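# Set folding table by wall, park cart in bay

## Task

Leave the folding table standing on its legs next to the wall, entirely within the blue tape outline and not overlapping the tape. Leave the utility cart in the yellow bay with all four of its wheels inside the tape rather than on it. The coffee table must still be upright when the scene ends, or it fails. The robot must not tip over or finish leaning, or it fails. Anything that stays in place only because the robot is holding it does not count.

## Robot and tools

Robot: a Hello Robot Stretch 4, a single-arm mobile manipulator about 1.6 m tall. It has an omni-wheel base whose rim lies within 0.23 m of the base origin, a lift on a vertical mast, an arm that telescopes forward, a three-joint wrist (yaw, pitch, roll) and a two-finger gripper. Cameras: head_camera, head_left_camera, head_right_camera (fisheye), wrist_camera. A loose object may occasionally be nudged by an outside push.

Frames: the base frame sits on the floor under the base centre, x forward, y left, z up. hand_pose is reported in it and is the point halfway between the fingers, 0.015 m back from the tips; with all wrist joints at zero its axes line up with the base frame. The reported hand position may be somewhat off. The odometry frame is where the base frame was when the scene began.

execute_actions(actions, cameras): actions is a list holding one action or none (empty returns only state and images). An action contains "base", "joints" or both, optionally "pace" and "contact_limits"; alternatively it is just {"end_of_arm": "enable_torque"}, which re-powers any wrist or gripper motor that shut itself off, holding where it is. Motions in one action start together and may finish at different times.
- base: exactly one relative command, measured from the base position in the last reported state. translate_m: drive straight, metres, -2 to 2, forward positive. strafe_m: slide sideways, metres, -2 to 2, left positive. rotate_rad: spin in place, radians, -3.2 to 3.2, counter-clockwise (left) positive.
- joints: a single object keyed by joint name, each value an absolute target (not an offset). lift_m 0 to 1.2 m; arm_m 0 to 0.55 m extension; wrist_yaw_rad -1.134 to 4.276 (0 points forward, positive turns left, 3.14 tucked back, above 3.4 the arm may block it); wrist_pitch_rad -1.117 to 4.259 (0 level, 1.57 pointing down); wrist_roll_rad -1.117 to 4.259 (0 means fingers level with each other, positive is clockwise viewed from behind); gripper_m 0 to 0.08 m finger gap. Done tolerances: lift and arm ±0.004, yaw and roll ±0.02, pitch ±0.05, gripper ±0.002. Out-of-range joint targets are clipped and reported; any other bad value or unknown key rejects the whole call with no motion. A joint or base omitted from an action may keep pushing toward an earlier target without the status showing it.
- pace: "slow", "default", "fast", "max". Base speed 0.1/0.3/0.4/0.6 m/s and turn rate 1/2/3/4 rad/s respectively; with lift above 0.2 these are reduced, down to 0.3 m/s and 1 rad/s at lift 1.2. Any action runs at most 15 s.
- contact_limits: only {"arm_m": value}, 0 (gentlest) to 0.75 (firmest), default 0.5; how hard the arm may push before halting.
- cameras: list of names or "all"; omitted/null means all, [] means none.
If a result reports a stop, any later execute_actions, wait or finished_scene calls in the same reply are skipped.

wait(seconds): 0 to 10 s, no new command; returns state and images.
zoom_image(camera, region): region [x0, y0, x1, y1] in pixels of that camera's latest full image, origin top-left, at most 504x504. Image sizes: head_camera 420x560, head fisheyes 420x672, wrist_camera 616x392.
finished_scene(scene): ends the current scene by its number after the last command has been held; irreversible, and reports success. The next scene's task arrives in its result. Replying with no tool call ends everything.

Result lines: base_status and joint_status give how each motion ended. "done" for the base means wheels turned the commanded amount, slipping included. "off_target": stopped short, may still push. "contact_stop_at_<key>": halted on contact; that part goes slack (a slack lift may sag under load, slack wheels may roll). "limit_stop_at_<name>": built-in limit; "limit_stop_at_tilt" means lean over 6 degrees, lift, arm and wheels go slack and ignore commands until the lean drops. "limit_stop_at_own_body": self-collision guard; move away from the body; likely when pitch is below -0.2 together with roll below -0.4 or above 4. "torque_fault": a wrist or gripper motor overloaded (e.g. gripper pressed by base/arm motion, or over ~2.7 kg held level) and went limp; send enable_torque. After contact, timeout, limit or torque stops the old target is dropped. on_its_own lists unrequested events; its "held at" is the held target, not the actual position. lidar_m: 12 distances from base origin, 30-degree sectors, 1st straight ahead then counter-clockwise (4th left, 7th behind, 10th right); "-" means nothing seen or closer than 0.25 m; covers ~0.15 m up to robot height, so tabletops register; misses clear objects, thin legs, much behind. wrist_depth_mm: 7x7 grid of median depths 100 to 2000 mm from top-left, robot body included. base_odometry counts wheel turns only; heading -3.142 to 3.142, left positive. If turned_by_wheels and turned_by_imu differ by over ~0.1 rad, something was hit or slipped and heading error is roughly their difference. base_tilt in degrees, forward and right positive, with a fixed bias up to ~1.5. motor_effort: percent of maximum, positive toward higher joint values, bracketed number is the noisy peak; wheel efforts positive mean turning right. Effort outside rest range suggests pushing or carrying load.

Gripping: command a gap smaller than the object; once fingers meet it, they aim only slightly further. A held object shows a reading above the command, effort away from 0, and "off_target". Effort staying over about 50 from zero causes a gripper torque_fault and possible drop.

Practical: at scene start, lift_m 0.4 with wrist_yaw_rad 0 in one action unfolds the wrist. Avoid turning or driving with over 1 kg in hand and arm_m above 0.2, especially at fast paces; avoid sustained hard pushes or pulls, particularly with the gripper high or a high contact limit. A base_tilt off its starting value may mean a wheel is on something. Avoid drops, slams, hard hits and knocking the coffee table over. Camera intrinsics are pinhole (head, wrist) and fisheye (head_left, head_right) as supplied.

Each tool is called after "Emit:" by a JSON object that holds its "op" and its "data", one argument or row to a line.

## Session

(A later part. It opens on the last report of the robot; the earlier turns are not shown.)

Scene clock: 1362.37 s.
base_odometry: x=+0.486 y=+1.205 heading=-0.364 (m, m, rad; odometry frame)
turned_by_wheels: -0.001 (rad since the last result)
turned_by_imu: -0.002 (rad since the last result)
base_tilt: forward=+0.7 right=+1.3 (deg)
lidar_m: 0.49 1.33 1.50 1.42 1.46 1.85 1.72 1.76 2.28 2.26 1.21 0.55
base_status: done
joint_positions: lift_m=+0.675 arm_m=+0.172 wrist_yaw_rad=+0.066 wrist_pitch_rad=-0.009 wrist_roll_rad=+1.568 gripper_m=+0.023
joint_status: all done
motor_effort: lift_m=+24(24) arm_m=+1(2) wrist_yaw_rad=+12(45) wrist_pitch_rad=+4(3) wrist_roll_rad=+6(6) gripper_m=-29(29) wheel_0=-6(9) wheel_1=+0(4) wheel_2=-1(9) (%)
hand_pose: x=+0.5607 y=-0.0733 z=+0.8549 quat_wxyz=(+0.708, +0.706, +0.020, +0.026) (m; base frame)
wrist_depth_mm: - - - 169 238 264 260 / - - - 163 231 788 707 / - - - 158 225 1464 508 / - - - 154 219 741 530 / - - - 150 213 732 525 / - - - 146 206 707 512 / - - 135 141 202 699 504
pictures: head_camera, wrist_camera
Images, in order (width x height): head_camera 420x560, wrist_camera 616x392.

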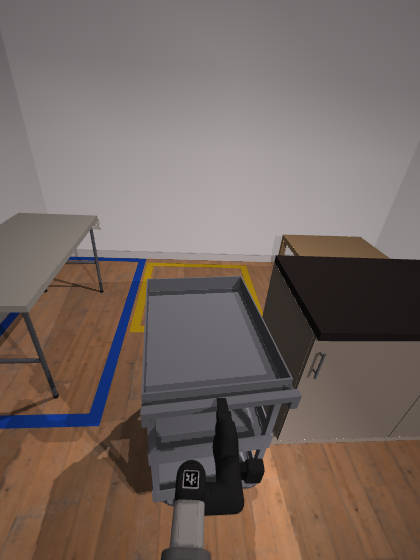

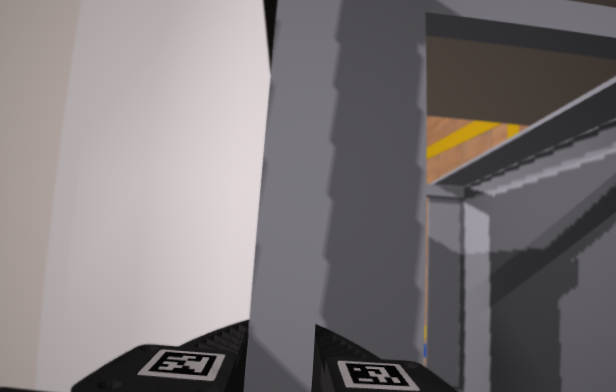

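Emit:
{"op": "execute_actions", "data": {
  "actions": [
    {"base":{"strafe_m":0.1},"joints":{"wrist_yaw_rad":0.04},"pace":"slow"}
  ],
  "cameras": []
}}

Emit:
{"op": "execute_actions", "data": {
  "actions": [
    {"base":{"translate_m":0.12},"pace":"slow"}
  ],
  "cameras": ["head_camera","wrist_camera"]
}}

Scene clock: 1370.10 s.
base_odometry: x=+0.522 y=+1.299 heading=-0.364 (m, m, rad; odometry frame)
turned_by_wheels: -0.001 (rad since the last result)
turned_by_imu: -0.002 (rad since the last result)
base_tilt: forward=+0.7 right=+1.3 (deg)
lidar_m: 0.52 1.26 1.43 1.31 1.37 1.77 1.73 1.78 2.30 2.37 1.20 0.56
base_status: done
joint_positions: lift_m=+0.675 arm_m=+0.172 wrist_yaw_rad=+0.035 wrist_pitch_rad=-0.009 wrist_roll_rad=+1.568 gripper_m=+0.023
joint_status: all done
motor_effort: lift_m=+24(24) arm_m=+1(1) wrist_yaw_rad=+12(16) wrist_pitch_rad=+4(0) wrist_roll_rad=+6(6) gripper_m=-28(29) wheel_0=-5(12) wheel_1=-1(2) wheel_2=-1(7) (%)
hand_pose: x=+0.5584 y=-0.0799 z=+0.8549 quat_wxyz=(+0.708, +0.706, +0.009, +0.016) (m; base frame)
wrist_depth_mm: - - - 157 223 732 723 / - - - 154 220 960 831 / - - - 151 216 759 517 / - - - 149 213 750 530 / - - - 147 209 732 521 / - - - 145 206 715 512 / - - 135 141 202 699 504
pictures: none
No camera images: the call's "cameras" was empty. Leave "cameras" out to get every camera's image.

Scene clock: 1372.60 s.
base_odometry: x=+0.634 y=+1.256 heading=-0.363 (m, m, rad; odometry frame)
turned_by_wheels: +0.001 (rad since the last result)
turned_by_imu: +0.000 (rad since the last result)
base_tilt: forward=+0.7 right=+1.3 (deg)
lidar_m: 0.50 0.59 1.33 1.33 1.37 1.76 1.86 1.89 2.48 2.36 1.01 0.58
base_status: done
joint_positions: lift_m=+0.675 arm_m=+0.172 wrist_yaw_rad=+0.045 wrist_pitch_rad=-0.008 wrist_roll_rad=+1.568 gripper_m=+0.023
joint_status: not commanded
on_its_own: wrist_yaw_rad is at rest, and its effort (-14) is outside its rest range (-13 to +13)
motor_effort: lift_m=+24(24) arm_m=+1(1) wrist_yaw_rad=-14(17) wrist_pitch_rad=+1(3) wrist_roll_rad=+5(7) gripper_m=-29(29) wheel_0=+6(9) wheel_1=+3(4) wheel_2=+1(12) (%)
hand_pose: x=+0.5592 y=-0.0778 z=+0.8548 quat_wxyz=(+0.708, +0.706, +0.013, +0.019) (m; base frame)
wrist_depth_mm: - - - 182 255 271 272 / - - - 173 245 1537 1118 / - - - 166 234 1756 504 / - - - 159 226 699 530 / - - - 154 217 732 521 / - - - 148 208 723 517 / - - 135 141 202 699 504
pictures: head_camera, wrist_camera
Images, in order (width x height): head_camera 420x560, wrist_camera 616x392.

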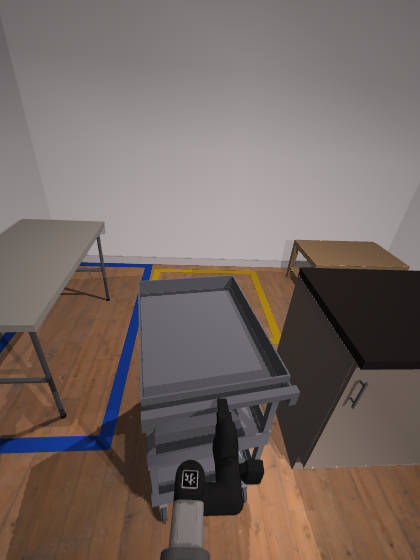

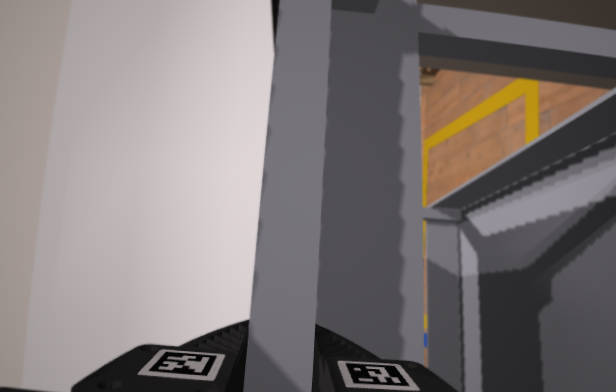

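Emit:
{"op": "execute_actions", "data": {
  "actions": [
    {"base":{"strafe_m":0.1},"joints":{"wrist_yaw_rad":0.0},"pace":"slow"}
  ],
  "cameras": []
}}

Emit:
{"op": "execute_actions", "data": {
  "actions": [
    {"base":{"strafe_m":0.1},"pace":"slow"}
  ],
  "cameras": ["head_camera","wrist_camera"]
}}

Scene clock: 1380.30 s.
base_odometry: x=+0.670 y=+1.350 heading=-0.364 (m, m, rad; odometry frame)
turned_by_wheels: +0.000 (rad since the last result)
turned_by_imu: -0.002 (rad since the last result)
base_tilt: forward=+0.7 right=+1.3 (deg)
lidar_m: 0.51 1.13 1.30 1.22 1.27 1.64 1.86 1.90 2.47 2.45 0.98 0.57
base_status: done
joint_positions: lift_m=+0.675 arm_m=+0.172 wrist_yaw_rad=-0.005 wrist_pitch_rad=-0.009 wrist_roll_rad=+1.568 gripper_m=+0.023
joint_status: all done
motor_effort: lift_m=+23(24) arm_m=+1(1) wrist_yaw_rad=+12(42) wrist_pitch_rad=+0(2) wrist_roll_rad=+6(6) gripper_m=-28(28) wheel_0=-5(9) wheel_1=+0(5) wheel_2=+0(7) (%)
hand_pose: x=+0.5550 y=-0.0884 z=+0.8549 quat_wxyz=(+0.708, +0.706, -0.005, +0.001) (m; base frame)
wrist_depth_mm: - - - 175 246 262 264 / - - - 168 236 1708 1205 / - - - 161 229 1756 500 / - - - 156 221 741 535 / - - - 153 214 732 525 / - - - 148 208 707 508 / - - 135 141 202 699 504
pictures: none
No camera images: the call's "cameras" was empty. Leave "cameras" out to get every camera's image.

Scene clock: 1382.43 s.
base_odometry: x=+0.705 y=+1.443 heading=-0.364 (m, m, rad; odometry frame)
turned_by_wheels: +0.000 (rad since the last result)
turned_by_imu: -0.002 (rad since the last result)
base_tilt: forward=+0.7 right=+1.3 (deg)
lidar_m: 0.52 1.04 1.20 1.12 1.17 1.52 1.87 1.92 2.49 2.57 0.97 0.55
base_status: done
joint_positions: lift_m=+0.675 arm_m=+0.172 wrist_yaw_rad=-0.003 wrist_pitch_rad=-0.009 wrist_roll_rad=+1.568 gripper_m=+0.023
joint_status: not commanded
motor_effort: lift_m=+24(24) arm_m=+1(1) wrist_yaw_rad=+8(17) wrist_pitch_rad=+2(1) wrist_roll_rad=+5(6) gripper_m=-29(29) wheel_0=-6(12) wheel_1=-1(6) wheel_2=+2(0) (%)
hand_pose: x=+0.5551 y=-0.0881 z=+0.8549 quat_wxyz=(+0.708, +0.706, -0.004, +0.002) (m; base frame)
wrist_depth_mm: - - - 156 223 1618 1138 / - - - 153 220 1808 1138 / - - - 151 215 750 517 / - - - 148 213 750 535 / - - - 147 208 732 521 / - - - 145 206 715 517 / - - 135 141 204 699 504
pictures: head_camera, wrist_camera
Images, in order (width x height): head_camera 420x560, wrist_camera 616x392.

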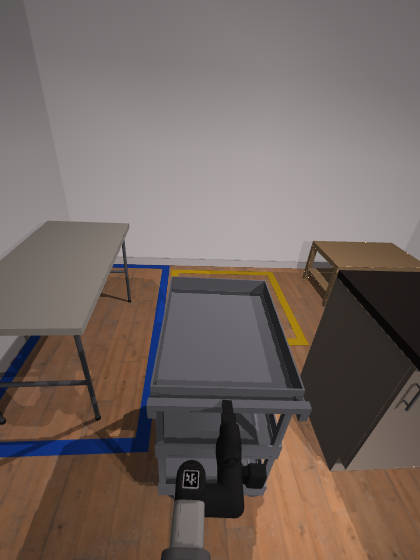

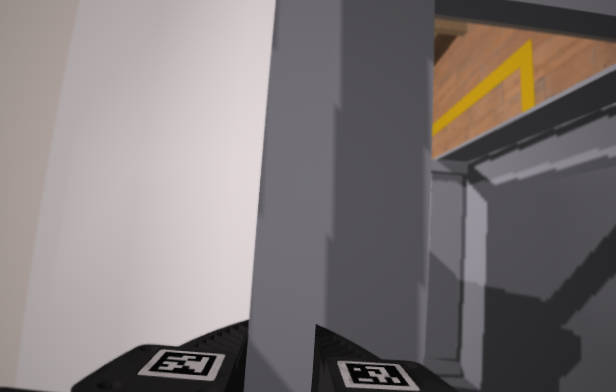

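Emit:
{"op": "execute_actions", "data": {
  "actions": [
    {"base":{"strafe_m":0.12},"joints":{"wrist_yaw_rad":-0.04},"pace":"slow"}
  ],
  "cameras": []
}}

Emit:
{"op": "execute_actions", "data": {
  "actions": [
    {"base":{"translate_m":0.12},"pace":"slow"}
  ],
  "cameras": ["head_camera","wrist_camera"]
}}

Scene clock: 1392.80 s.
base_odometry: x=+0.748 y=+1.555 heading=-0.365 (m, m, rad; odometry frame)
turned_by_wheels: -0.001 (rad since the last result)
turned_by_imu: -0.002 (rad since the last result)
base_tilt: forward=+0.7 right=+1.3 (deg)
lidar_m: 0.54 0.99 1.08 1.01 1.04 1.36 1.87 1.93 2.49 2.69 1.08 0.54
base_status: done
joint_positions: lift_m=+0.675 arm_m=+0.172 wrist_yaw_rad=-0.045 wrist_pitch_rad=-0.008 wrist_roll_rad=+1.568 gripper_m=+0.023
joint_status: all done
motor_effort: lift_m=+23(23) arm_m=+1(1) wrist_yaw_rad=+12(25) wrist_pitch_rad=+1(4) wrist_roll_rad=+6(6) gripper_m=-28(28) wheel_0=-6(10) wheel_1=-1(7) wheel_2=+0(5) (%)
hand_pose: x=+0.5513 y=-0.0969 z=+0.8548 quat_wxyz=(+0.708, +0.706, -0.019, -0.013) (m; base frame)
wrist_depth_mm: - - - 143 206 1808 1255 / - - - 142 206 1808 517 / - - - 143 206 759 539 / - - - 143 206 759 530 / - - - 142 206 732 525 / - - - 142 206 723 517 / - - 135 141 204 661 504
pictures: none
No camera images: the call's "cameras" was empty. Leave "cameras" out to get every camera's image.

Scene clock: 1395.30 s.
base_odometry: x=+0.860 y=+1.512 heading=-0.364 (m, m, rad; odometry frame)
turned_by_wheels: +0.001 (rad since the last result)
turned_by_imu: +0.000 (rad since the last result)
base_tilt: forward=+0.7 right=+1.3 (deg)
lidar_m: 0.51 0.90 1.09 1.01 1.04 1.36 1.99 2.07 2.62 2.68 1.01 0.56
base_status: done
joint_positions: lift_m=+0.675 arm_m=+0.172 wrist_yaw_rad=-0.035 wrist_pitch_rad=-0.008 wrist_roll_rad=+1.568 gripper_m=+0.023
joint_status: not commanded
on_its_own: wrist_yaw_rad is at rest, and its effort (-15) is outside its rest range (-13 to +13)
motor_effort: lift_m=+24(24) arm_m=+1(1) wrist_yaw_rad=-15(17) wrist_pitch_rad=-1(3) wrist_roll_rad=+6(7) gripper_m=-28(29) wheel_0=+8(7) wheel_1=+3(6) wheel_2=+0(12) (%)
hand_pose: x=+0.5523 y=-0.0948 z=+0.8548 quat_wxyz=(+0.708, +0.706, -0.015, -0.010) (m; base frame)
wrist_depth_mm: - - - 154 220 1708 1229 / - - - 152 216 1756 1182 / - - - 150 214 759 535 / - - - 148 212 750 530 / - - - 146 208 732 525 / - - - 144 206 723 512 / - - 135 141 204 691 504
pictures: head_camera, wrist_camera
Images, in order (width x height): head_camera 420x560, wrist_camera 616x392.

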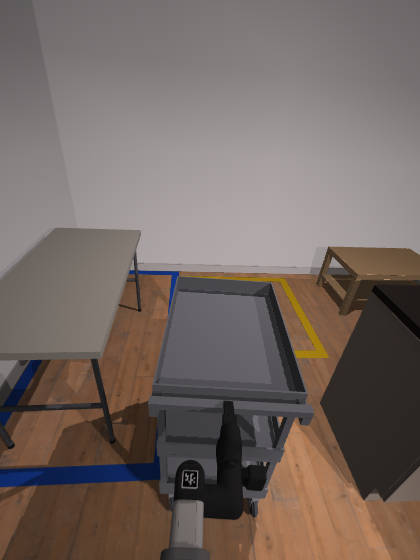

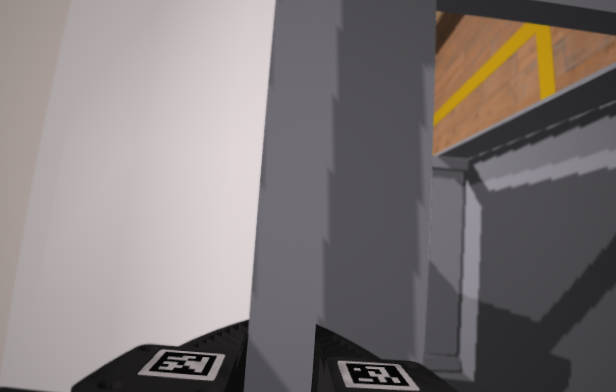

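Emit:
{"op": "execute_actions", "data": {
  "actions": [
    {"base":{"strafe_m":-0.1},"joints":{"wrist_yaw_rad":0.06},"pace":"slow"}
  ],
  "cameras": []
}}

Emit:
{"op": "execute_actions", "data": {
  "actions": [
    {"base":{"strafe_m":-0.08},"joints":{"wrist_yaw_rad":0.14},"pace":"slow"}
  ],
  "cameras": []
}}

Emit:
{"op": "execute_actions", "data": {
  "actions": [
    {"base":{"translate_m":-0.12},"pace":"slow"}
  ],
  "cameras": []
}}

Emit:
{"op": "execute_actions", "data": {
  "actions": [
    {"base":{"strafe_m":-0.05},"pace":"slow"}
  ],
  "cameras": ["head_camera","wrist_camera"]
}}

Scene clock: 1409.13 s.
base_odometry: x=+0.825 y=+1.419 heading=-0.363 (m, m, rad; odometry frame)
turned_by_wheels: +0.001 (rad since the last result)
turned_by_imu: +0.001 (rad since the last result)
base_tilt: forward=+0.7 right=+1.3 (deg)
lidar_m: 0.50 0.54 1.11 1.12 1.16 1.52 1.99 2.04 2.63 2.57 0.91 0.56
base_status: done
joint_positions: lift_m=+0.675 arm_m=+0.172 wrist_yaw_rad=+0.069 wrist_pitch_rad=-0.007 wrist_roll_rad=+1.568 gripper_m=+0.023
joint_status: all done
on_its_own: wrist_yaw_rad is at rest, and its effort (-27) is outside its rest range (-13 to +13)
motor_effort: lift_m=+24(24) arm_m=+1(1) wrist_yaw_rad=-27(32) wrist_pitch_rad=-3(1) wrist_roll_rad=+6(6) gripper_m=-28(29) wheel_0=+6(14) wheel_1=-1(8) wheel_2=+5(8) (%)
hand_pose: x=+0.5610 y=-0.0726 z=+0.8546 quat_wxyz=(+0.708, +0.706, +0.022, +0.027) (m; base frame)
wrist_depth_mm: - - - 160 229 1537 268 / - - - 157 224 1756 1229 / - - - 154 220 768 517 / - - - 151 215 750 530 / - - - 148 211 732 521 / - - - 145 206 715 512 / - - 135 141 204 699 504
pictures: none
No camera images: the call's "cameras" was empty. Leave "cameras" out to get every camera's image.

Scene clock: 1411.07 s.
base_odometry: x=+0.797 y=+1.344 heading=-0.362 (m, m, rad; odometry frame)
turned_by_wheels: +0.001 (rad since the last result)
turned_by_imu: +0.001 (rad since the last result)
base_tilt: forward=+0.7 right=+1.3 (deg)
lidar_m: 0.51 0.51 1.12 1.20 1.22 1.59 1.97 2.04 2.63 2.50 0.87 0.60
base_status: done
joint_positions: lift_m=+0.675 arm_m=+0.172 wrist_yaw_rad=+0.148 wrist_pitch_rad=-0.007 wrist_roll_rad=+1.568 gripper_m=+0.023
joint_status: all done
on_its_own: wrist_yaw_rad is at rest, and its effort (-24) is outside its rest range (-13 to +13)
motor_effort: lift_m=+24(23) arm_m=+1(1) wrist_yaw_rad=-24(32) wrist_pitch_rad=-2(3) wrist_roll_rad=+6(6) gripper_m=-29(29) wheel_0=+6(10) wheel_1=+0(5) wheel_2=+5(2) (%)
hand_pose: x=+0.5660 y=-0.0551 z=+0.8546 quat_wxyz=(+0.706, +0.704, +0.050, +0.055) (m; base frame)
wrist_depth_mm: - - - 165 235 265 265 / - - - 161 229 1756 1205 / - - - 156 222 1618 508 / - - - 153 217 750 535 / - - - 149 212 732 525 / - - - 147 207 699 512 / - - 135 141 203 699 500
pictures: none
No camera images: the call's "cameras" was empty. Leave "cameras" out to get every camera's image.

Scene clock: 1413.53 s.
base_odometry: x=+0.685 y=+1.387 heading=-0.363 (m, m, rad; odometry frame)
turned_by_wheels: -0.001 (rad since the last result)
turned_by_imu: -0.002 (rad since the last result)
base_tilt: forward=+0.7 right=+1.4 (deg)
lidar_m: 0.50 0.52 1.26 1.19 1.24 1.56 1.86 1.90 2.49 2.51 0.98 0.57
base_status: done
joint_positions: lift_m=+0.675 arm_m=+0.172 wrist_yaw_rad=+0.133 wrist_pitch_rad=-0.008 wrist_roll_rad=+1.568 gripper_m=+0.023
joint_status: not commanded
on_its_own: wrist_yaw_rad is at rest, and its effort (+20) is outside its rest range (-13 to +13)
motor_effort: lift_m=+24(23) arm_m=+1(1) wrist_yaw_rad=+20(24) wrist_pitch_rad=+0(2) wrist_roll_rad=+6(6) gripper_m=-28(28) wheel_0=-9(13) wheel_1=-4(3) wheel_2=+0(9) (%)
hand_pose: x=+0.5652 y=-0.0585 z=+0.8548 quat_wxyz=(+0.706, +0.705, +0.044, +0.050) (m; base frame)
wrist_depth_mm: - - - 161 229 1537 268 / - - - 157 224 1756 1255 / - - - 154 220 1430 517 / - - - 151 214 741 530 / - - - 148 211 741 521 / - - - 145 206 707 512 / - - 135 141 203 699 500
pictures: none
No camera images: the call's "cameras" was empty. Leave "cameras" out to get every camera's image.

Scene clock: 1415.13 s.
base_odometry: x=+0.667 y=+1.340 heading=-0.362 (m, m, rad; odometry frame)
turned_by_wheels: +0.001 (rad since the last result)
turned_by_imu: +0.001 (rad since the last result)
base_tilt: forward=+0.7 right=+1.3 (deg)
lidar_m: 0.51 0.49 1.29 1.24 1.29 1.67 1.86 1.90 2.46 2.45 0.98 0.60
base_status: done
joint_positions: lift_m=+0.675 arm_m=+0.172 wrist_yaw_rad=+0.146 wrist_pitch_rad=-0.008 wrist_roll_rad=+1.568 gripper_m=+0.023
joint_status: not commanded
on_its_own: wrist_yaw_rad is at rest, and its effort (-20) is outside its rest range (-13 to +13)
motor_effort: lift_m=+24(24) arm_m=+1(1) wrist_yaw_rad=-20(23) wrist_pitch_rad=+1(3) wrist_roll_rad=+6(6) gripper_m=-28(28) wheel_0=+7(12) wheel_1=+1(6) wheel_2=+3(0) (%)
hand_pose: x=+0.5659 y=-0.0554 z=+0.8548 quat_wxyz=(+0.706, +0.704, +0.049, +0.055) (m; base frame)
wrist_depth_mm: - - - 167 237 265 258 / - - - 162 230 1756 1229 / - - - 158 224 1661 512 / - - - 154 219 750 525 / - - - 150 213 723 525 / - - - 146 208 715 512 / - - 135 141 203 707 504
pictures: head_camera, wrist_camera
Images, in order (width x height): head_camera 420x560, wrist_camera 616x392.

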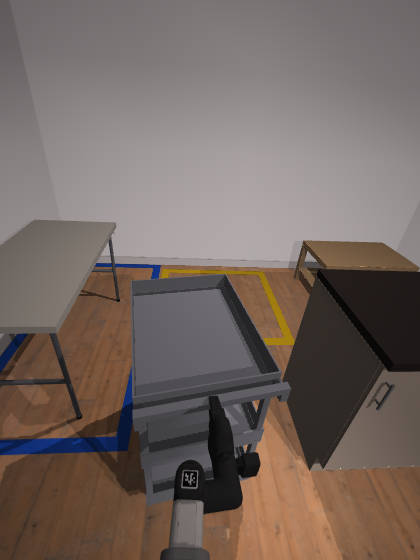

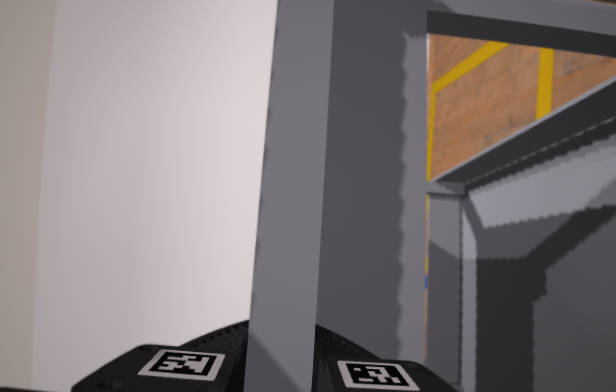

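Emit:
{"op": "execute_actions", "data": {
  "actions": [
    {"base":{"translate_m":-0.12},"pace":"slow"}
  ],
  "cameras": []
}}

Emit:
{"op": "execute_actions", "data": {
  "actions": [
    {"base":{"strafe_m":-0.05},"pace":"slow"}
  ],
  "cameras": []
}}

Emit:
{"op": "execute_actions", "data": {
  "actions": [
    {"base":{"translate_m":-0.12},"pace":"slow"}
  ],
  "cameras": []
}}

Emit:
{"op": "execute_actions", "data": {
  "actions": [
    {"base":{"strafe_m":-0.04},"pace":"slow"}
  ],
  "cameras": ["head_camera","wrist_camera"]
}}

Scene clock: 1426.40 s.
base_odometry: x=+0.555 y=+1.382 heading=-0.363 (m, m, rad; odometry frame)
turned_by_wheels: -0.001 (rad since the last result)
turned_by_imu: -0.002 (rad since the last result)
base_tilt: forward=+0.7 right=+1.4 (deg)
lidar_m: 0.50 0.51 1.32 1.24 1.26 1.64 1.74 1.79 2.32 2.47 1.16 0.58
base_status: done
joint_positions: lift_m=+0.675 arm_m=+0.172 wrist_yaw_rad=+0.135 wrist_pitch_rad=-0.008 wrist_roll_rad=+1.568 gripper_m=+0.023
joint_status: not commanded
on_its_own: wrist_yaw_rad is at rest, and its effort (+15) is outside its rest range (-13 to +13)
motor_effort: lift_m=+24(24) arm_m=+1(1) wrist_yaw_rad=+15(21) wrist_pitch_rad=-1(2) wrist_roll_rad=+6(6) gripper_m=-29(28) wheel_0=-7(9) wheel_1=-3(11) wheel_2=+1(9) (%)
hand_pose: x=+0.5653 y=-0.0581 z=+0.8547 quat_wxyz=(+0.706, +0.705, +0.045, +0.050) (m; base frame)
wrist_depth_mm: - - - 167 236 265 259 / - - - 161 229 1756 1229 / - - - 157 223 1618 512 / - - - 153 217 750 530 / - - - 150 212 741 521 / - - - 146 208 715 512 / - - 135 141 203 699 496
pictures: none
No camera images: the call's "cameras" was empty. Leave "cameras" out to get every camera's image.

Scene clock: 1428.00 s.
base_odometry: x=+0.537 y=+1.336 heading=-0.362 (m, m, rad; odometry frame)
turned_by_wheels: +0.001 (rad since the last result)
turned_by_imu: +0.001 (rad since the last result)
base_tilt: forward=+0.7 right=+1.3 (deg)
lidar_m: 0.50 0.50 1.38 1.28 1.32 1.70 1.73 1.78 2.26 2.41 1.18 0.59
base_status: done
joint_positions: lift_m=+0.675 arm_m=+0.172 wrist_yaw_rad=+0.148 wrist_pitch_rad=-0.008 wrist_roll_rad=+1.568 gripper_m=+0.023
joint_status: not commanded
on_its_own: wrist_yaw_rad is at rest, and its effort (-24) is outside its rest range (-13 to +13)
motor_effort: lift_m=+23(23) arm_m=+1(1) wrist_yaw_rad=-24(26) wrist_pitch_rad=-2(1) wrist_roll_rad=+6(6) gripper_m=-29(28) wheel_0=+7(13) wheel_1=+1(6) wheel_2=+4(5) (%)
hand_pose: x=+0.5660 y=-0.0551 z=+0.8547 quat_wxyz=(+0.706, +0.704, +0.049, +0.055) (m; base frame)
wrist_depth_mm: - - - 173 244 262 263 / - - - 167 236 1756 1229 / - - - 161 228 1756 500 / - - - 156 221 707 530 / - - - 152 214 732 525 / - - - 147 208 715 512 / - - 135 141 204 691 504
pictures: none
No camera images: the call's "cameras" was empty. Leave "cameras" out to get every camera's image.

Scene clock: 1430.47 s.
base_odometry: x=+0.425 y=+1.378 heading=-0.363 (m, m, rad; odometry frame)
turned_by_wheels: -0.001 (rad since the last result)
turned_by_imu: -0.001 (rad since the last result)
base_tilt: forward=+0.7 right=+1.3 (deg)
lidar_m: 0.48 0.52 1.37 1.28 1.32 1.70 1.61 1.67 2.14 2.40 1.36 0.61
base_status: done
joint_positions: lift_m=+0.675 arm_m=+0.172 wrist_yaw_rad=+0.135 wrist_pitch_rad=-0.008 wrist_roll_rad=+1.568 gripper_m=+0.023
joint_status: not commanded
on_its_own: wrist_yaw_rad is at rest, and its effort (+14) is outside its rest range (-13 to +13)
motor_effort: lift_m=+24(24) arm_m=+1(1) wrist_yaw_rad=+14(24) wrist_pitch_rad=+2(3) wrist_roll_rad=+6(6) gripper_m=-29(28) wheel_0=-7(6) wheel_1=-3(4) wheel_2=-1(8) (%)
hand_pose: x=+0.5653 y=-0.0581 z=+0.8547 quat_wxyz=(+0.706, +0.705, +0.045, +0.050) (m; base frame)
wrist_depth_mm: - - - 173 244 260 262 / - - - 166 236 1756 1229 / - - - 161 229 1708 508 / - - - 156 221 707 535 / - - - 152 214 741 525 / - - - 148 208 723 517 / - - 135 141 203 699 500
pictures: none
No camera images: the call's "cameras" was empty. Leave "cameras" out to get every camera's image.

Scene clock: 1431.93 s.
base_odometry: x=+0.411 y=+1.341 heading=-0.362 (m, m, rad; odometry frame)
turned_by_wheels: +0.001 (rad since the last result)
turned_by_imu: +0.001 (rad since the last result)
base_tilt: forward=+0.7 right=+1.3 (deg)
lidar_m: 0.49 0.51 1.41 1.31 1.33 1.74 1.61 1.66 2.12 2.35 1.37 0.60
base_status: done
joint_positions: lift_m=+0.675 arm_m=+0.172 wrist_yaw_rad=+0.148 wrist_pitch_rad=-0.008 wrist_roll_rad=+1.568 gripper_m=+0.023
joint_status: not commanded
on_its_own: wrist_yaw_rad is at rest, and its effort (-26) is outside its rest range (-13 to +13)
motor_effort: lift_m=+24(24) arm_m=+1(1) wrist_yaw_rad=-26(29) wrist_pitch_rad=-1(2) wrist_roll_rad=+6(6) gripper_m=-28(28) wheel_0=+6(11) wheel_1=+2(4) wheel_2=+1(1) (%)
hand_pose: x=+0.5660 y=-0.0550 z=+0.8547 quat_wxyz=(+0.706, +0.704, +0.050, +0.055) (m; base frame)
wrist_depth_mm: - - - 178 251 265 268 / - - - 170 239 1756 1182 / - - - 163 231 1756 492 / - - - 158 224 715 530 / - - - 153 216 732 517 / - - - 148 208 723 517 / - - 135 141 202 699 508
pictures: head_camera, wrist_camera
Images, in order (width x height): head_camera 420x560, wrist_camera 616x392.

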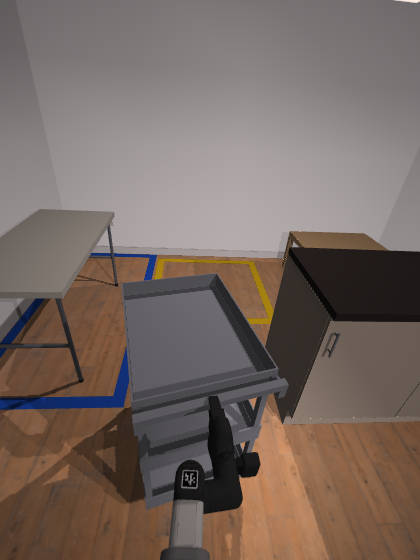

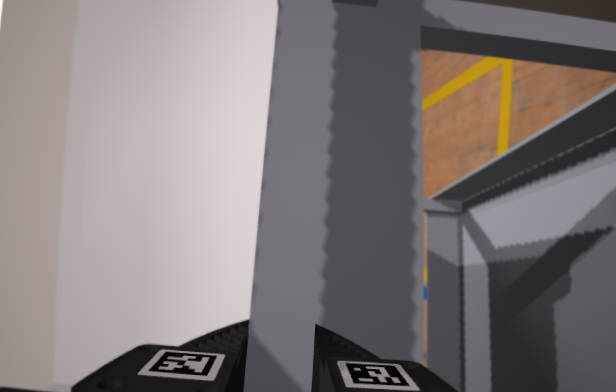

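Emit:
{"op": "execute_actions", "data": {
  "actions": [
    {"base":{"strafe_m":0.12},"joints":{"wrist_yaw_rad":0.07},"pace":"slow"}
  ],
  "cameras": []
}}

Emit:
{"op": "execute_actions", "data": {
  "actions": [
    {"base":{"strafe_m":0.12},"joints":{"wrist_yaw_rad":0.0},"pace":"slow"}
  ],
  "cameras": []
}}

Emit:
{"op": "execute_actions", "data": {
  "actions": [
    {"base":{"strafe_m":0.11},"joints":{"wrist_yaw_rad":-0.05},"pace":"slow"}
  ],
  "cameras": ["head_camera","wrist_camera"]
}}

Scene clock: 1439.97 s.
base_odometry: x=+0.453 y=+1.453 heading=-0.363 (m, m, rad; odometry frame)
turned_by_wheels: -0.001 (rad since the last result)
turned_by_imu: -0.003 (rad since the last result)
base_tilt: forward=+0.7 right=+1.3 (deg)
lidar_m: 0.51 1.31 1.27 1.20 1.23 1.57 1.62 1.65 2.14 2.50 1.37 0.57
base_status: done
joint_positions: lift_m=+0.675 arm_m=+0.172 wrist_yaw_rad=+0.062 wrist_pitch_rad=-0.009 wrist_roll_rad=+1.568 gripper_m=+0.023
joint_status: all done
on_its_own: wrist_yaw_rad is at rest, and its effort (+23) is outside its rest range (-13 to +13)
motor_effort: lift_m=+24(24) arm_m=+1(1) wrist_yaw_rad=+23(51) wrist_pitch_rad=+3(5) wrist_roll_rad=+7(6) gripper_m=-29(29) wheel_0=-7(13) wheel_1=+1(4) wheel_2=-5(7) (%)
hand_pose: x=+0.5604 y=-0.0742 z=+0.8550 quat_wxyz=(+0.708, +0.706, +0.019, +0.025) (m; base frame)
wrist_depth_mm: - - - 168 238 263 259 / - - - 163 230 1756 1182 / - - - 158 225 1661 512 / - - - 154 219 741 535 / - - - 150 212 732 525 / - - - 147 208 715 517 / - - 135 141 203 707 504
pictures: none
No camera images: the call's "cameras" was empty. Leave "cameras" out to get every camera's image.

Scene clock: 1442.30 s.
base_odometry: x=+0.496 y=+1.565 heading=-0.364 (m, m, rad; odometry frame)
turned_by_wheels: -0.001 (rad since the last result)
turned_by_imu: -0.002 (rad since the last result)
base_tilt: forward=+0.6 right=+1.3 (deg)
lidar_m: 0.52 1.27 1.16 1.08 1.11 1.39 1.63 1.67 2.18 2.61 1.34 0.56
base_status: done
joint_positions: lift_m=+0.675 arm_m=+0.172 wrist_yaw_rad=-0.007 wrist_pitch_rad=-0.009 wrist_roll_rad=+1.568 gripper_m=+0.023
joint_status: all done
on_its_own: wrist_yaw_rad is at rest, and its effort (+20) is outside its rest range (-13 to +13)
motor_effort: lift_m=+24(24) arm_m=+1(1) wrist_yaw_rad=+20(27) wrist_pitch_rad=+3(2) wrist_roll_rad=+6(6) gripper_m=-28(29) wheel_0=-6(7) wheel_1=+1(3) wheel_2=-4(3) (%)
hand_pose: x=+0.5548 y=-0.0889 z=+0.8549 quat_wxyz=(+0.708, +0.706, -0.006, +0.001) (m; base frame)
wrist_depth_mm: - - - 152 217 1098 1078 / - - - 150 216 1756 1138 / - - - 148 212 723 539 / - - - 146 210 759 530 / - - - 145 208 723 521 / - - - 144 206 723 512 / - - 135 141 204 691 500
pictures: none
No camera images: the call's "cameras" was empty. Leave "cameras" out to get every camera's image.

Scene clock: 1444.53 s.
base_odometry: x=+0.535 y=+1.668 heading=-0.364 (m, m, rad; odometry frame)
turned_by_wheels: -0.001 (rad since the last result)
turned_by_imu: -0.002 (rad since the last result)
base_tilt: forward=+0.7 right=+1.3 (deg)
lidar_m: 0.53 1.20 1.03 0.96 1.01 1.31 1.64 1.67 2.18 2.71 1.33 0.53
base_status: done
joint_positions: lift_m=+0.675 arm_m=+0.172 wrist_yaw_rad=-0.057 wrist_pitch_rad=-0.009 wrist_roll_rad=+1.568 gripper_m=+0.023
joint_status: all done
on_its_own: wrist_yaw_rad is at rest, and its effort (+20) is outside its rest range (-13 to +13)
motor_effort: lift_m=+24(23) arm_m=+0(1) wrist_yaw_rad=+20(21) wrist_pitch_rad=+3(2) wrist_roll_rad=+6(6) gripper_m=-29(28) wheel_0=-4(9) wheel_1=+0(2) wheel_2=-4(3) (%)
hand_pose: x=+0.5501 y=-0.0995 z=+0.8549 quat_wxyz=(+0.708, +0.706, -0.023, -0.017) (m; base frame)
wrist_depth_mm: - - - 138 200 1160 1138 / - - - 138 200 1661 508 / - - - 139 201 759 544 / - - - 140 203 750 530 / - - - 140 203 732 521 / - - - 141 204 715 512 / - - 135 141 205 654 508
pictures: head_camera, wrist_camera
Images, in order (width x height): head_camera 420x560, wrist_camera 616x392.

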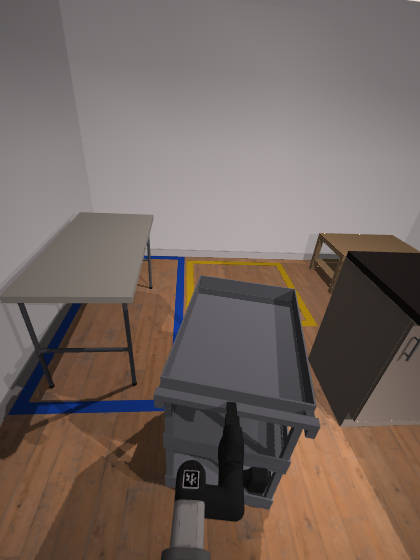

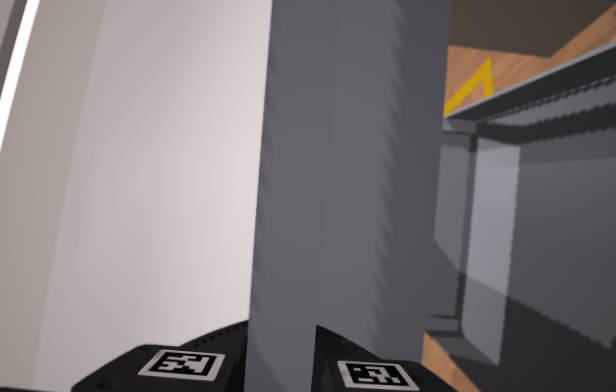

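Emit:
{"op": "execute_actions", "data": {
  "actions": [
    {"base":{"translate_m":0.1},"pace":"slow"}
  ],
  "cameras": []
}}

Emit:
{"op": "execute_actions", "data": {
  "actions": [
    {"base":{"translate_m":0.1},"pace":"slow"}
  ],
  "cameras": ["head_camera","wrist_camera"]
}}

Scene clock: 1451.40 s.
base_odometry: x=+0.628 y=+1.632 heading=-0.364 (m, m, rad; odometry frame)
turned_by_wheels: +0.001 (rad since the last result)
turned_by_imu: +0.000 (rad since the last result)
base_tilt: forward=+0.6 right=+1.3 (deg)
lidar_m: 0.52 1.11 1.04 0.97 1.01 1.30 1.73 1.77 2.34 2.70 1.20 0.53
base_status: done
joint_positions: lift_m=+0.675 arm_m=+0.172 wrist_yaw_rad=-0.048 wrist_pitch_rad=-0.009 wrist_roll_rad=+1.568 gripper_m=+0.023
joint_status: not commanded
motor_effort: lift_m=+24(24) arm_m=+1(1) wrist_yaw_rad=-6(20) wrist_pitch_rad=+3(4) wrist_roll_rad=+6(6) gripper_m=-28(28) wheel_0=+7(7) wheel_1=+2(6) wheel_2=-1(11) (%)
hand_pose: x=+0.5510 y=-0.0976 z=+0.8549 quat_wxyz=(+0.708, +0.706, -0.020, -0.014) (m; base frame)
wrist_depth_mm: - - - 139 201 1499 1160 / - - - 139 202 1661 504 / - - - 140 203 759 539 / - - - 140 203 750 530 / - - - 141 204 732 521 / - - - 141 204 715 512 / - - 135 141 204 654 504
pictures: none
No camera images: the call's "cameras" was empty. Leave "cameras" out to get every camera's image.

Scene clock: 1453.67 s.
base_odometry: x=+0.722 y=+1.597 heading=-0.363 (m, m, rad; odometry frame)
turned_by_wheels: +0.001 (rad since the last result)
turned_by_imu: +0.001 (rad since the last result)
base_tilt: forward=+0.7 right=+1.3 (deg)
lidar_m: 0.54 1.05 1.05 0.97 1.02 1.31 1.84 1.89 2.45 2.73 1.13 0.55
base_status: done
joint_positions: lift_m=+0.675 arm_m=+0.172 wrist_yaw_rad=-0.044 wrist_pitch_rad=-0.008 wrist_roll_rad=+1.568 gripper_m=+0.023
joint_status: not commanded
on_its_own: wrist_yaw_rad is at rest, and its effort (-18) is outside its rest range (-13 to +13)
motor_effort: lift_m=+24(24) arm_m=+1(1) wrist_yaw_rad=-18(18) wrist_pitch_rad=-1(4) wrist_roll_rad=+7(6) gripper_m=-29(29) wheel_0=+8(7) wheel_1=+4(8) wheel_2=+1(5) (%)
hand_pose: x=+0.5514 y=-0.0967 z=+0.8548 quat_wxyz=(+0.708, +0.706, -0.018, -0.013) (m; base frame)
wrist_depth_mm: - - - 140 204 1661 1229 / - - - 140 203 1756 517 / - - - 141 204 732 539 / - - - 141 204 750 530 / - - - 141 204 732 521 / - - - 141 204 715 517 / - - 135 141 205 668 504
pictures: head_camera, wrist_camera
Images, in order (width x height): head_camera 420x560, wrist_camera 616x392.

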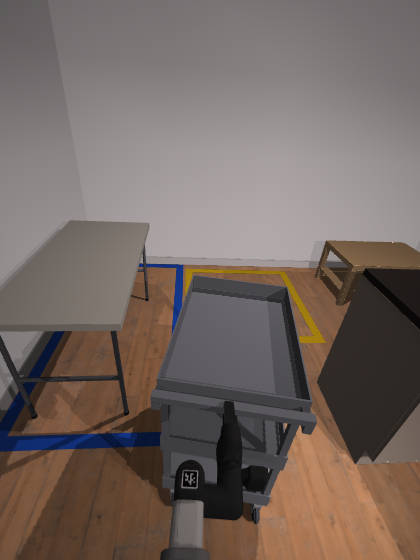

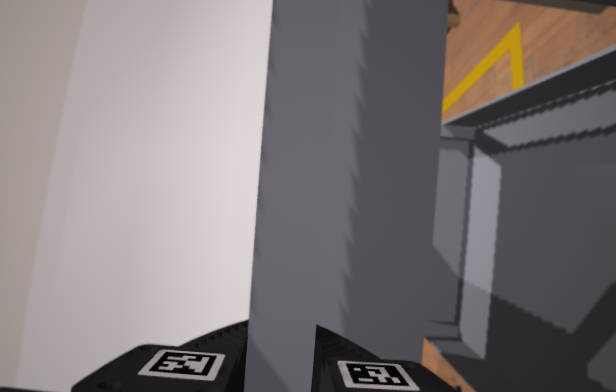

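Emit:
{"op": "execute_actions", "data": {
  "actions": [
    {"base":{"strafe_m":0.09},"joints":{"wrist_yaw_rad":-0.09},"pace":"slow"}
  ],
  "cameras": []
}}

Emit:
{"op": "execute_actions", "data": {
  "actions": [
    {"base":{"rotate_rad":-0.13},"joints":{"wrist_yaw_rad":0.0},"pace":"slow"}
  ],
  "cameras": []
}}

Emit:
{"op": "execute_actions", "data": {
  "actions": [
    {"base":{"translate_m":0.15},"pace":"slow"}
  ],
  "cameras": ["head_camera","wrist_camera"]
}}

Scene clock: 1463.43 s.
base_odometry: x=+0.754 y=+1.681 heading=-0.363 (m, m, rad; odometry frame)
turned_by_wheels: -0.001 (rad since the last result)
turned_by_imu: -0.002 (rad since the last result)
base_tilt: forward=+0.7 right=+1.3 (deg)
lidar_m: 0.55 1.02 0.97 0.89 0.92 1.18 1.85 1.89 2.42 2.82 1.21 0.54
base_status: done
joint_positions: lift_m=+0.675 arm_m=+0.172 wrist_yaw_rad=-0.094 wrist_pitch_rad=-0.008 wrist_roll_rad=+1.568 gripper_m=+0.023
joint_status: all done
motor_effort: lift_m=+24(24) arm_m=+1(1) wrist_yaw_rad=+11(43) wrist_pitch_rad=+0(3) wrist_roll_rad=+7(6) gripper_m=-28(28) wheel_0=-7(14) wheel_1=-1(7) wheel_2=-1(7) (%)
hand_pose: x=+0.5463 y=-0.1070 z=+0.8548 quat_wxyz=(+0.707, +0.705, -0.036, -0.030) (m; base frame)
wrist_depth_mm: - - - 134 195 1708 1255 / - - - 135 196 750 521 / - - - 137 199 778 539 / - - - 138 200 750 530 / - - - 139 202 741 525 / - - - 140 204 723 517 / - - 135 141 205 661 500
pictures: none
No camera images: the call's "cameras" was empty. Leave "cameras" out to get every camera's image.

Scene clock: 1464.43 s.
base_odometry: x=+0.754 y=+1.681 heading=-0.493 (m, m, rad; odometry frame)
turned_by_wheels: -0.129 (rad since the last result)
turned_by_imu: -0.131 (rad since the last result)
base_tilt: forward=+0.7 right=+1.3 (deg)
lidar_m: 0.53 1.01 1.04 0.89 0.90 1.06 1.85 1.86 2.19 2.80 1.19 0.55
base_status: done
joint_positions: lift_m=+0.675 arm_m=+0.172 wrist_yaw_rad=+0.001 wrist_pitch_rad=-0.008 wrist_roll_rad=+1.568 gripper_m=+0.023
joint_status: all done
motor_effort: lift_m=+24(24) arm_m=+1(1) wrist_yaw_rad=-5(46) wrist_pitch_rad=+2(5) wrist_roll_rad=+6(6) gripper_m=-28(28) wheel_0=+5(14) wheel_1=+3(5) wheel_2=+0(11) (%)
hand_pose: x=+0.5555 y=-0.0871 z=+0.8547 quat_wxyz=(+0.708, +0.706, -0.002, +0.003) (m; base frame)
wrist_depth_mm: - - - 148 211 1464 1138 / - - - 146 211 1756 521 / - - - 145 209 750 539 / - - - 144 208 750 535 / - - - 144 206 732 521 / - - - 143 205 723 512 / - - 135 141 203 691 504
pictures: none
No camera images: the call's "cameras" was empty. Leave "cameras" out to get every camera's image.

Scene clock: 1467.20 s.
base_odometry: x=+0.886 y=+1.610 heading=-0.492 (m, m, rad; odometry frame)
turned_by_wheels: +0.001 (rad since the last result)
turned_by_imu: +0.000 (rad since the last result)
base_tilt: forward=+0.7 right=+1.3 (deg)
lidar_m: 0.52 0.87 0.99 0.92 0.93 1.15 1.99 2.00 2.36 2.79 1.10 0.55
base_status: done
joint_positions: lift_m=+0.675 arm_m=+0.172 wrist_yaw_rad=+0.005 wrist_pitch_rad=-0.008 wrist_roll_rad=+1.568 gripper_m=+0.023
joint_status: not commanded
on_its_own: wrist_yaw_rad is at rest, and its effort (-18) is outside its rest range (-13 to +13)
motor_effort: lift_m=+24(24) arm_m=+1(1) wrist_yaw_rad=-18(17) wrist_pitch_rad=+1(2) wrist_roll_rad=+7(6) gripper_m=-29(28) wheel_0=+6(8) wheel_1=+2(6) wheel_2=-1(7) (%)
hand_pose: x=+0.5559 y=-0.0863 z=+0.8547 quat_wxyz=(+0.708, +0.706, -0.001, +0.005) (m; base frame)
wrist_depth_mm: - - - 151 216 1756 1182 / - - - 149 213 1756 1118 / - - - 148 212 723 539 / - - - 146 209 750 530 / - - - 145 207 741 525 / - - - 144 204 707 512 / - - 135 141 203 699 504
pictures: head_camera, wrist_camera
Images, in order (width x height): head_camera 420x560, wrist_camera 616x392.

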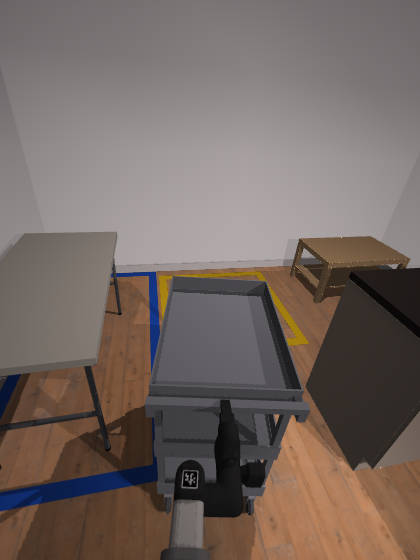

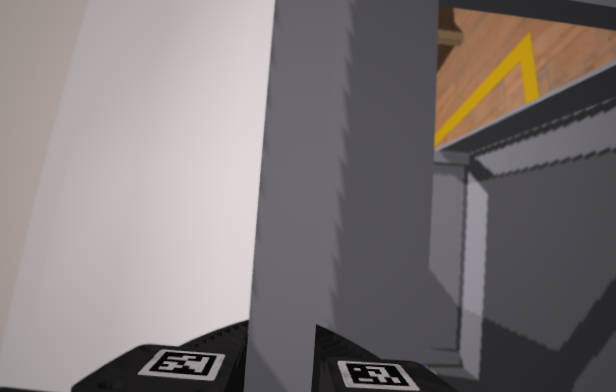

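Emit:
{"op": "execute_actions", "data": {
  "actions": [
    {"base":{"strafe_m":0.06},"joints":{"wrist_yaw_rad":-0.03},"pace":"slow"}
  ],
  "cameras": []
}}

Emit:
{"op": "execute_actions", "data": {
  "actions": [
    {"base":{"translate_m":0.15},"pace":"slow"}
  ],
  "cameras": ["head_camera","wrist_camera"]
}}

Scene clock: 1476.83 s.
base_odometry: x=+0.914 y=+1.663 heading=-0.493 (m, m, rad; odometry frame)
turned_by_wheels: -0.001 (rad since the last result)
turned_by_imu: -0.003 (rad since the last result)
base_tilt: forward=+0.7 right=+1.3 (deg)
lidar_m: 0.53 0.84 0.99 0.86 0.87 1.04 1.98 2.02 2.38 2.82 1.13 0.51
base_status: done
joint_positions: lift_m=+0.675 arm_m=+0.172 wrist_yaw_rad=-0.037 wrist_pitch_rad=-0.009 wrist_roll_rad=+1.568 gripper_m=+0.023
joint_status: all done
on_its_own: wrist_yaw_rad is at rest, and its effort (+20) is outside its rest range (-13 to +13)
motor_effort: lift_m=+24(23) arm_m=+1(1) wrist_yaw_rad=+20(37) wrist_pitch_rad=+2(1) wrist_roll_rad=+6(6) gripper_m=-28(29) wheel_0=-8(13) wheel_1=-2(10) wheel_2=-5(4) (%)
hand_pose: x=+0.5520 y=-0.0953 z=+0.8549 quat_wxyz=(+0.708, +0.706, -0.016, -0.010) (m; base frame)
wrist_depth_mm: - - - 147 211 1808 1255 / - - - 147 211 1756 521 / - - - 145 209 759 539 / - - - 145 208 750 530 / - - - 144 206 732 521 / - - - 143 205 723 512 / - - 135 141 204 691 504
pictures: none
No camera images: the call's "cameras" was empty. Leave "cameras" out to get every camera's image.

Scene clock: 1479.63 s.
base_odometry: x=+1.046 y=+1.592 heading=-0.492 (m, m, rad; odometry frame)
turned_by_wheels: +0.001 (rad since the last result)
turned_by_imu: +0.000 (rad since the last result)
base_tilt: forward=+0.7 right=+1.3 (deg)
lidar_m: 0.52 0.71 0.83 0.88 0.89 1.07 2.09 2.16 2.55 2.80 1.05 0.56
base_status: done
joint_positions: lift_m=+0.675 arm_m=+0.172 wrist_yaw_rad=-0.025 wrist_pitch_rad=-0.008 wrist_roll_rad=+1.568 gripper_m=+0.023
joint_status: not commanded
on_its_own: wrist_yaw_rad is at rest, and its effort (-14) is outside its rest range (-13 to +13)
motor_effort: lift_m=+24(24) arm_m=+1(1) wrist_yaw_rad=-14(22) wrist_pitch_rad=+1(3) wrist_roll_rad=+6(6) gripper_m=-28(29) wheel_0=+7(10) wheel_1=+3(5) wheel_2=+1(8) (%)
hand_pose: x=+0.5531 y=-0.0928 z=+0.8547 quat_wxyz=(+0.708, +0.706, -0.012, -0.006) (m; base frame)
wrist_depth_mm: - - - 151 216 1756 1182 / - - - 149 213 1756 1118 / - - - 147 212 715 535 / - - - 146 210 750 530 / - - - 145 208 732 525 / - - - 144 206 723 512 / - - 135 141 203 691 500
pictures: head_camera, wrist_camera
Images, in order (width x height): head_camera 420x560, wrist_camera 616x392.

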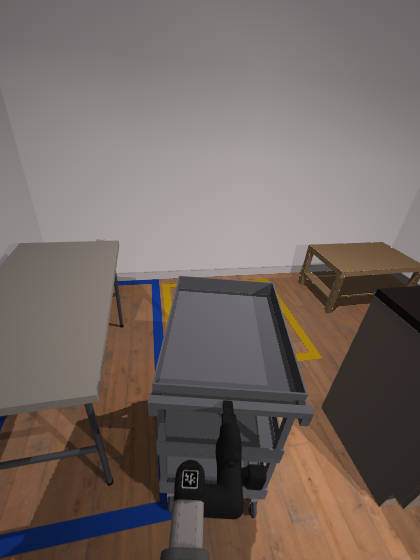

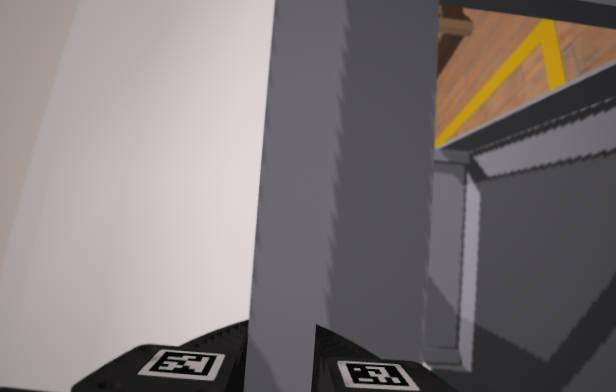

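Emit:
{"op": "execute_actions", "data": {
  "actions": [
    {"base":{"strafe_m":0.07},"joints":{"wrist_yaw_rad":-0.09},"pace":"slow"}
  ],
  "cameras": []
}}

Emit:
{"op": "execute_actions", "data": {
  "actions": [
    {"base":{"rotate_rad":-0.08},"joints":{"wrist_yaw_rad":-0.04},"pace":"slow"}
  ],
  "cameras": []
}}

Emit:
{"op": "execute_actions", "data": {
  "actions": [
    {"base":{"translate_m":0.15},"pace":"slow"}
  ]
}}

Scene clock: 1494.63 s.
base_odometry: x=+1.079 y=+1.654 heading=-0.493 (m, m, rad; odometry frame)
turned_by_wheels: -0.001 (rad since the last result)
turned_by_imu: -0.002 (rad since the last result)
base_tilt: forward=+0.7 right=+1.3 (deg)
lidar_m: 0.52 0.69 0.81 0.82 0.82 1.00 1.85 2.18 2.57 2.88 1.12 0.56
base_status: done
joint_positions: lift_m=+0.675 arm_m=+0.172 wrist_yaw_rad=-0.096 wrist_pitch_rad=-0.008 wrist_roll_rad=+1.568 gripper_m=+0.023
joint_status: all done
on_its_own: wrist_yaw_rad is at rest, and its effort (+15) is outside its rest range (-13 to +13)
motor_effort: lift_m=+23(24) arm_m=+1(1) wrist_yaw_rad=+15(45) wrist_pitch_rad=+1(1) wrist_roll_rad=+6(6) gripper_m=-28(28) wheel_0=-7(9) wheel_1=+0(7) wheel_2=-2(7) (%)
hand_pose: x=+0.5461 y=-0.1073 z=+0.8548 quat_wxyz=(+0.707, +0.705, -0.037, -0.031) (m; base frame)
wrist_depth_mm: - - - 151 216 1808 1160 / - - - 149 213 1756 1138 / - - - 148 212 732 544 / - - - 146 210 759 535 / - - - 145 208 732 521 / - - - 144 206 715 517 / 1983 - 135 141 204 691 500
pictures: none
No camera images: the call's "cameras" was empty. Leave "cameras" out to get every camera's image.

Scene clock: 1495.50 s.
base_odometry: x=+1.079 y=+1.654 heading=-0.573 (m, m, rad; odometry frame)
turned_by_wheels: -0.080 (rad since the last result)
turned_by_imu: -0.081 (rad since the last result)
base_tilt: forward=+0.7 right=+1.3 (deg)
lidar_m: 0.52 0.68 0.77 0.83 0.82 0.99 1.63 2.17 2.44 2.89 1.11 0.56
base_status: done
joint_positions: lift_m=+0.675 arm_m=+0.172 wrist_yaw_rad=-0.039 wrist_pitch_rad=-0.008 wrist_roll_rad=+1.568 gripper_m=+0.023
joint_status: all done
motor_effort: lift_m=+24(24) arm_m=+1(1) wrist_yaw_rad=-4(39) wrist_pitch_rad=+1(2) wrist_roll_rad=+6(6) gripper_m=-29(28) wheel_0=+1(11) wheel_1=+3(3) wheel_2=+0(8) (%)
hand_pose: x=+0.5518 y=-0.0956 z=+0.8547 quat_wxyz=(+0.708, +0.706, -0.017, -0.011) (m; base frame)
wrist_depth_mm: - - - 160 228 1499 268 / - - - 156 224 1756 1229 / - - - 153 219 1464 517 / - - - 150 214 741 530 / - - - 147 211 732 525 / - - - 145 206 715 512 / - - 135 141 203 699 504
pictures: none
No camera images: the call's "cameras" was empty. Leave "cameras" out to get every camera's image.

Scene clock: 1498.27 s.
base_odometry: x=+1.205 y=+1.572 heading=-0.572 (m, m, rad; odometry frame)
turned_by_wheels: +0.001 (rad since the last result)
turned_by_imu: +0.000 (rad since the last result)
base_tilt: forward=+0.6 right=+1.3 (deg)
lidar_m: 0.49 0.55 0.60 0.86 0.85 0.99 1.67 2.32 2.63 2.85 1.01 0.56
base_status: done
joint_positions: lift_m=+0.675 arm_m=+0.172 wrist_yaw_rad=-0.035 wrist_pitch_rad=-0.008 wrist_roll_rad=+1.568 gripper_m=+0.023
joint_status: not commanded
on_its_own: wrist_yaw_rad is at rest, and its effort (-14) is outside its rest range (-13 to +13)
motor_effort: lift_m=+24(24) arm_m=+1(1) wrist_yaw_rad=-14(16) wrist_pitch_rad=-1(1) wrist_roll_rad=+6(6) gripper_m=-28(28) wheel_0=+6(7) wheel_1=+2(7) wheel_2=-1(6) (%)
hand_pose: x=+0.5522 y=-0.0948 z=+0.8547 quat_wxyz=(+0.708, +0.706, -0.015, -0.010) (m; base frame)
wrist_depth_mm: - - - 181 255 268 272 / - - - 173 244 1808 1229 / - - - 165 234 1756 504 / - - - 158 225 707 535 / - - - 154 216 732 517 / 1921 1983 1983 148 209 715 512 / 1921 1921 135 141 202 707 500
pictures: head_camera, head_left_camera, head_right_camera, wrist_camera
Images, in order (width x height): head_camera 420x560, head_left_camera 420x672, head_right_camera 420x672, wrist_camera 616x392.

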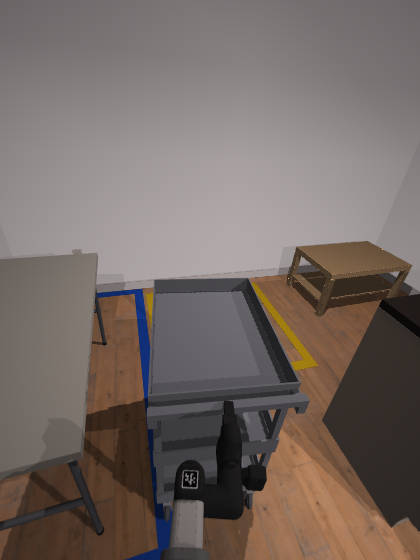

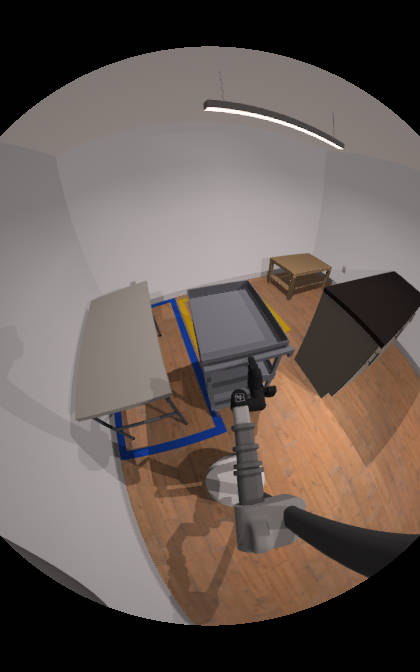

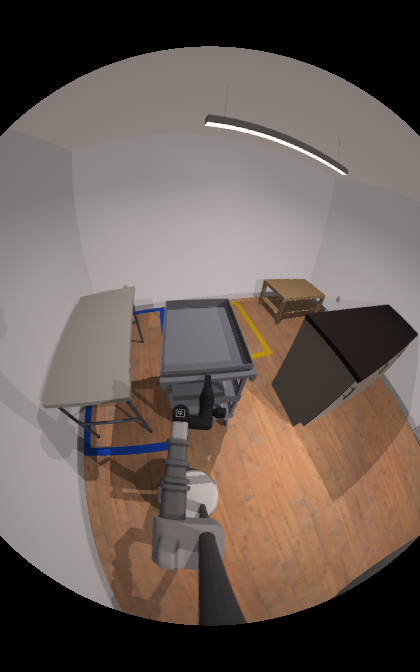

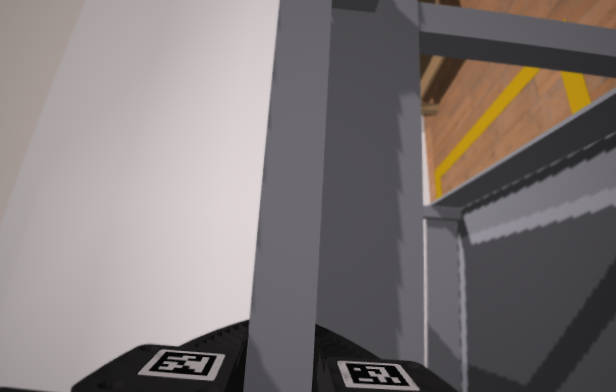

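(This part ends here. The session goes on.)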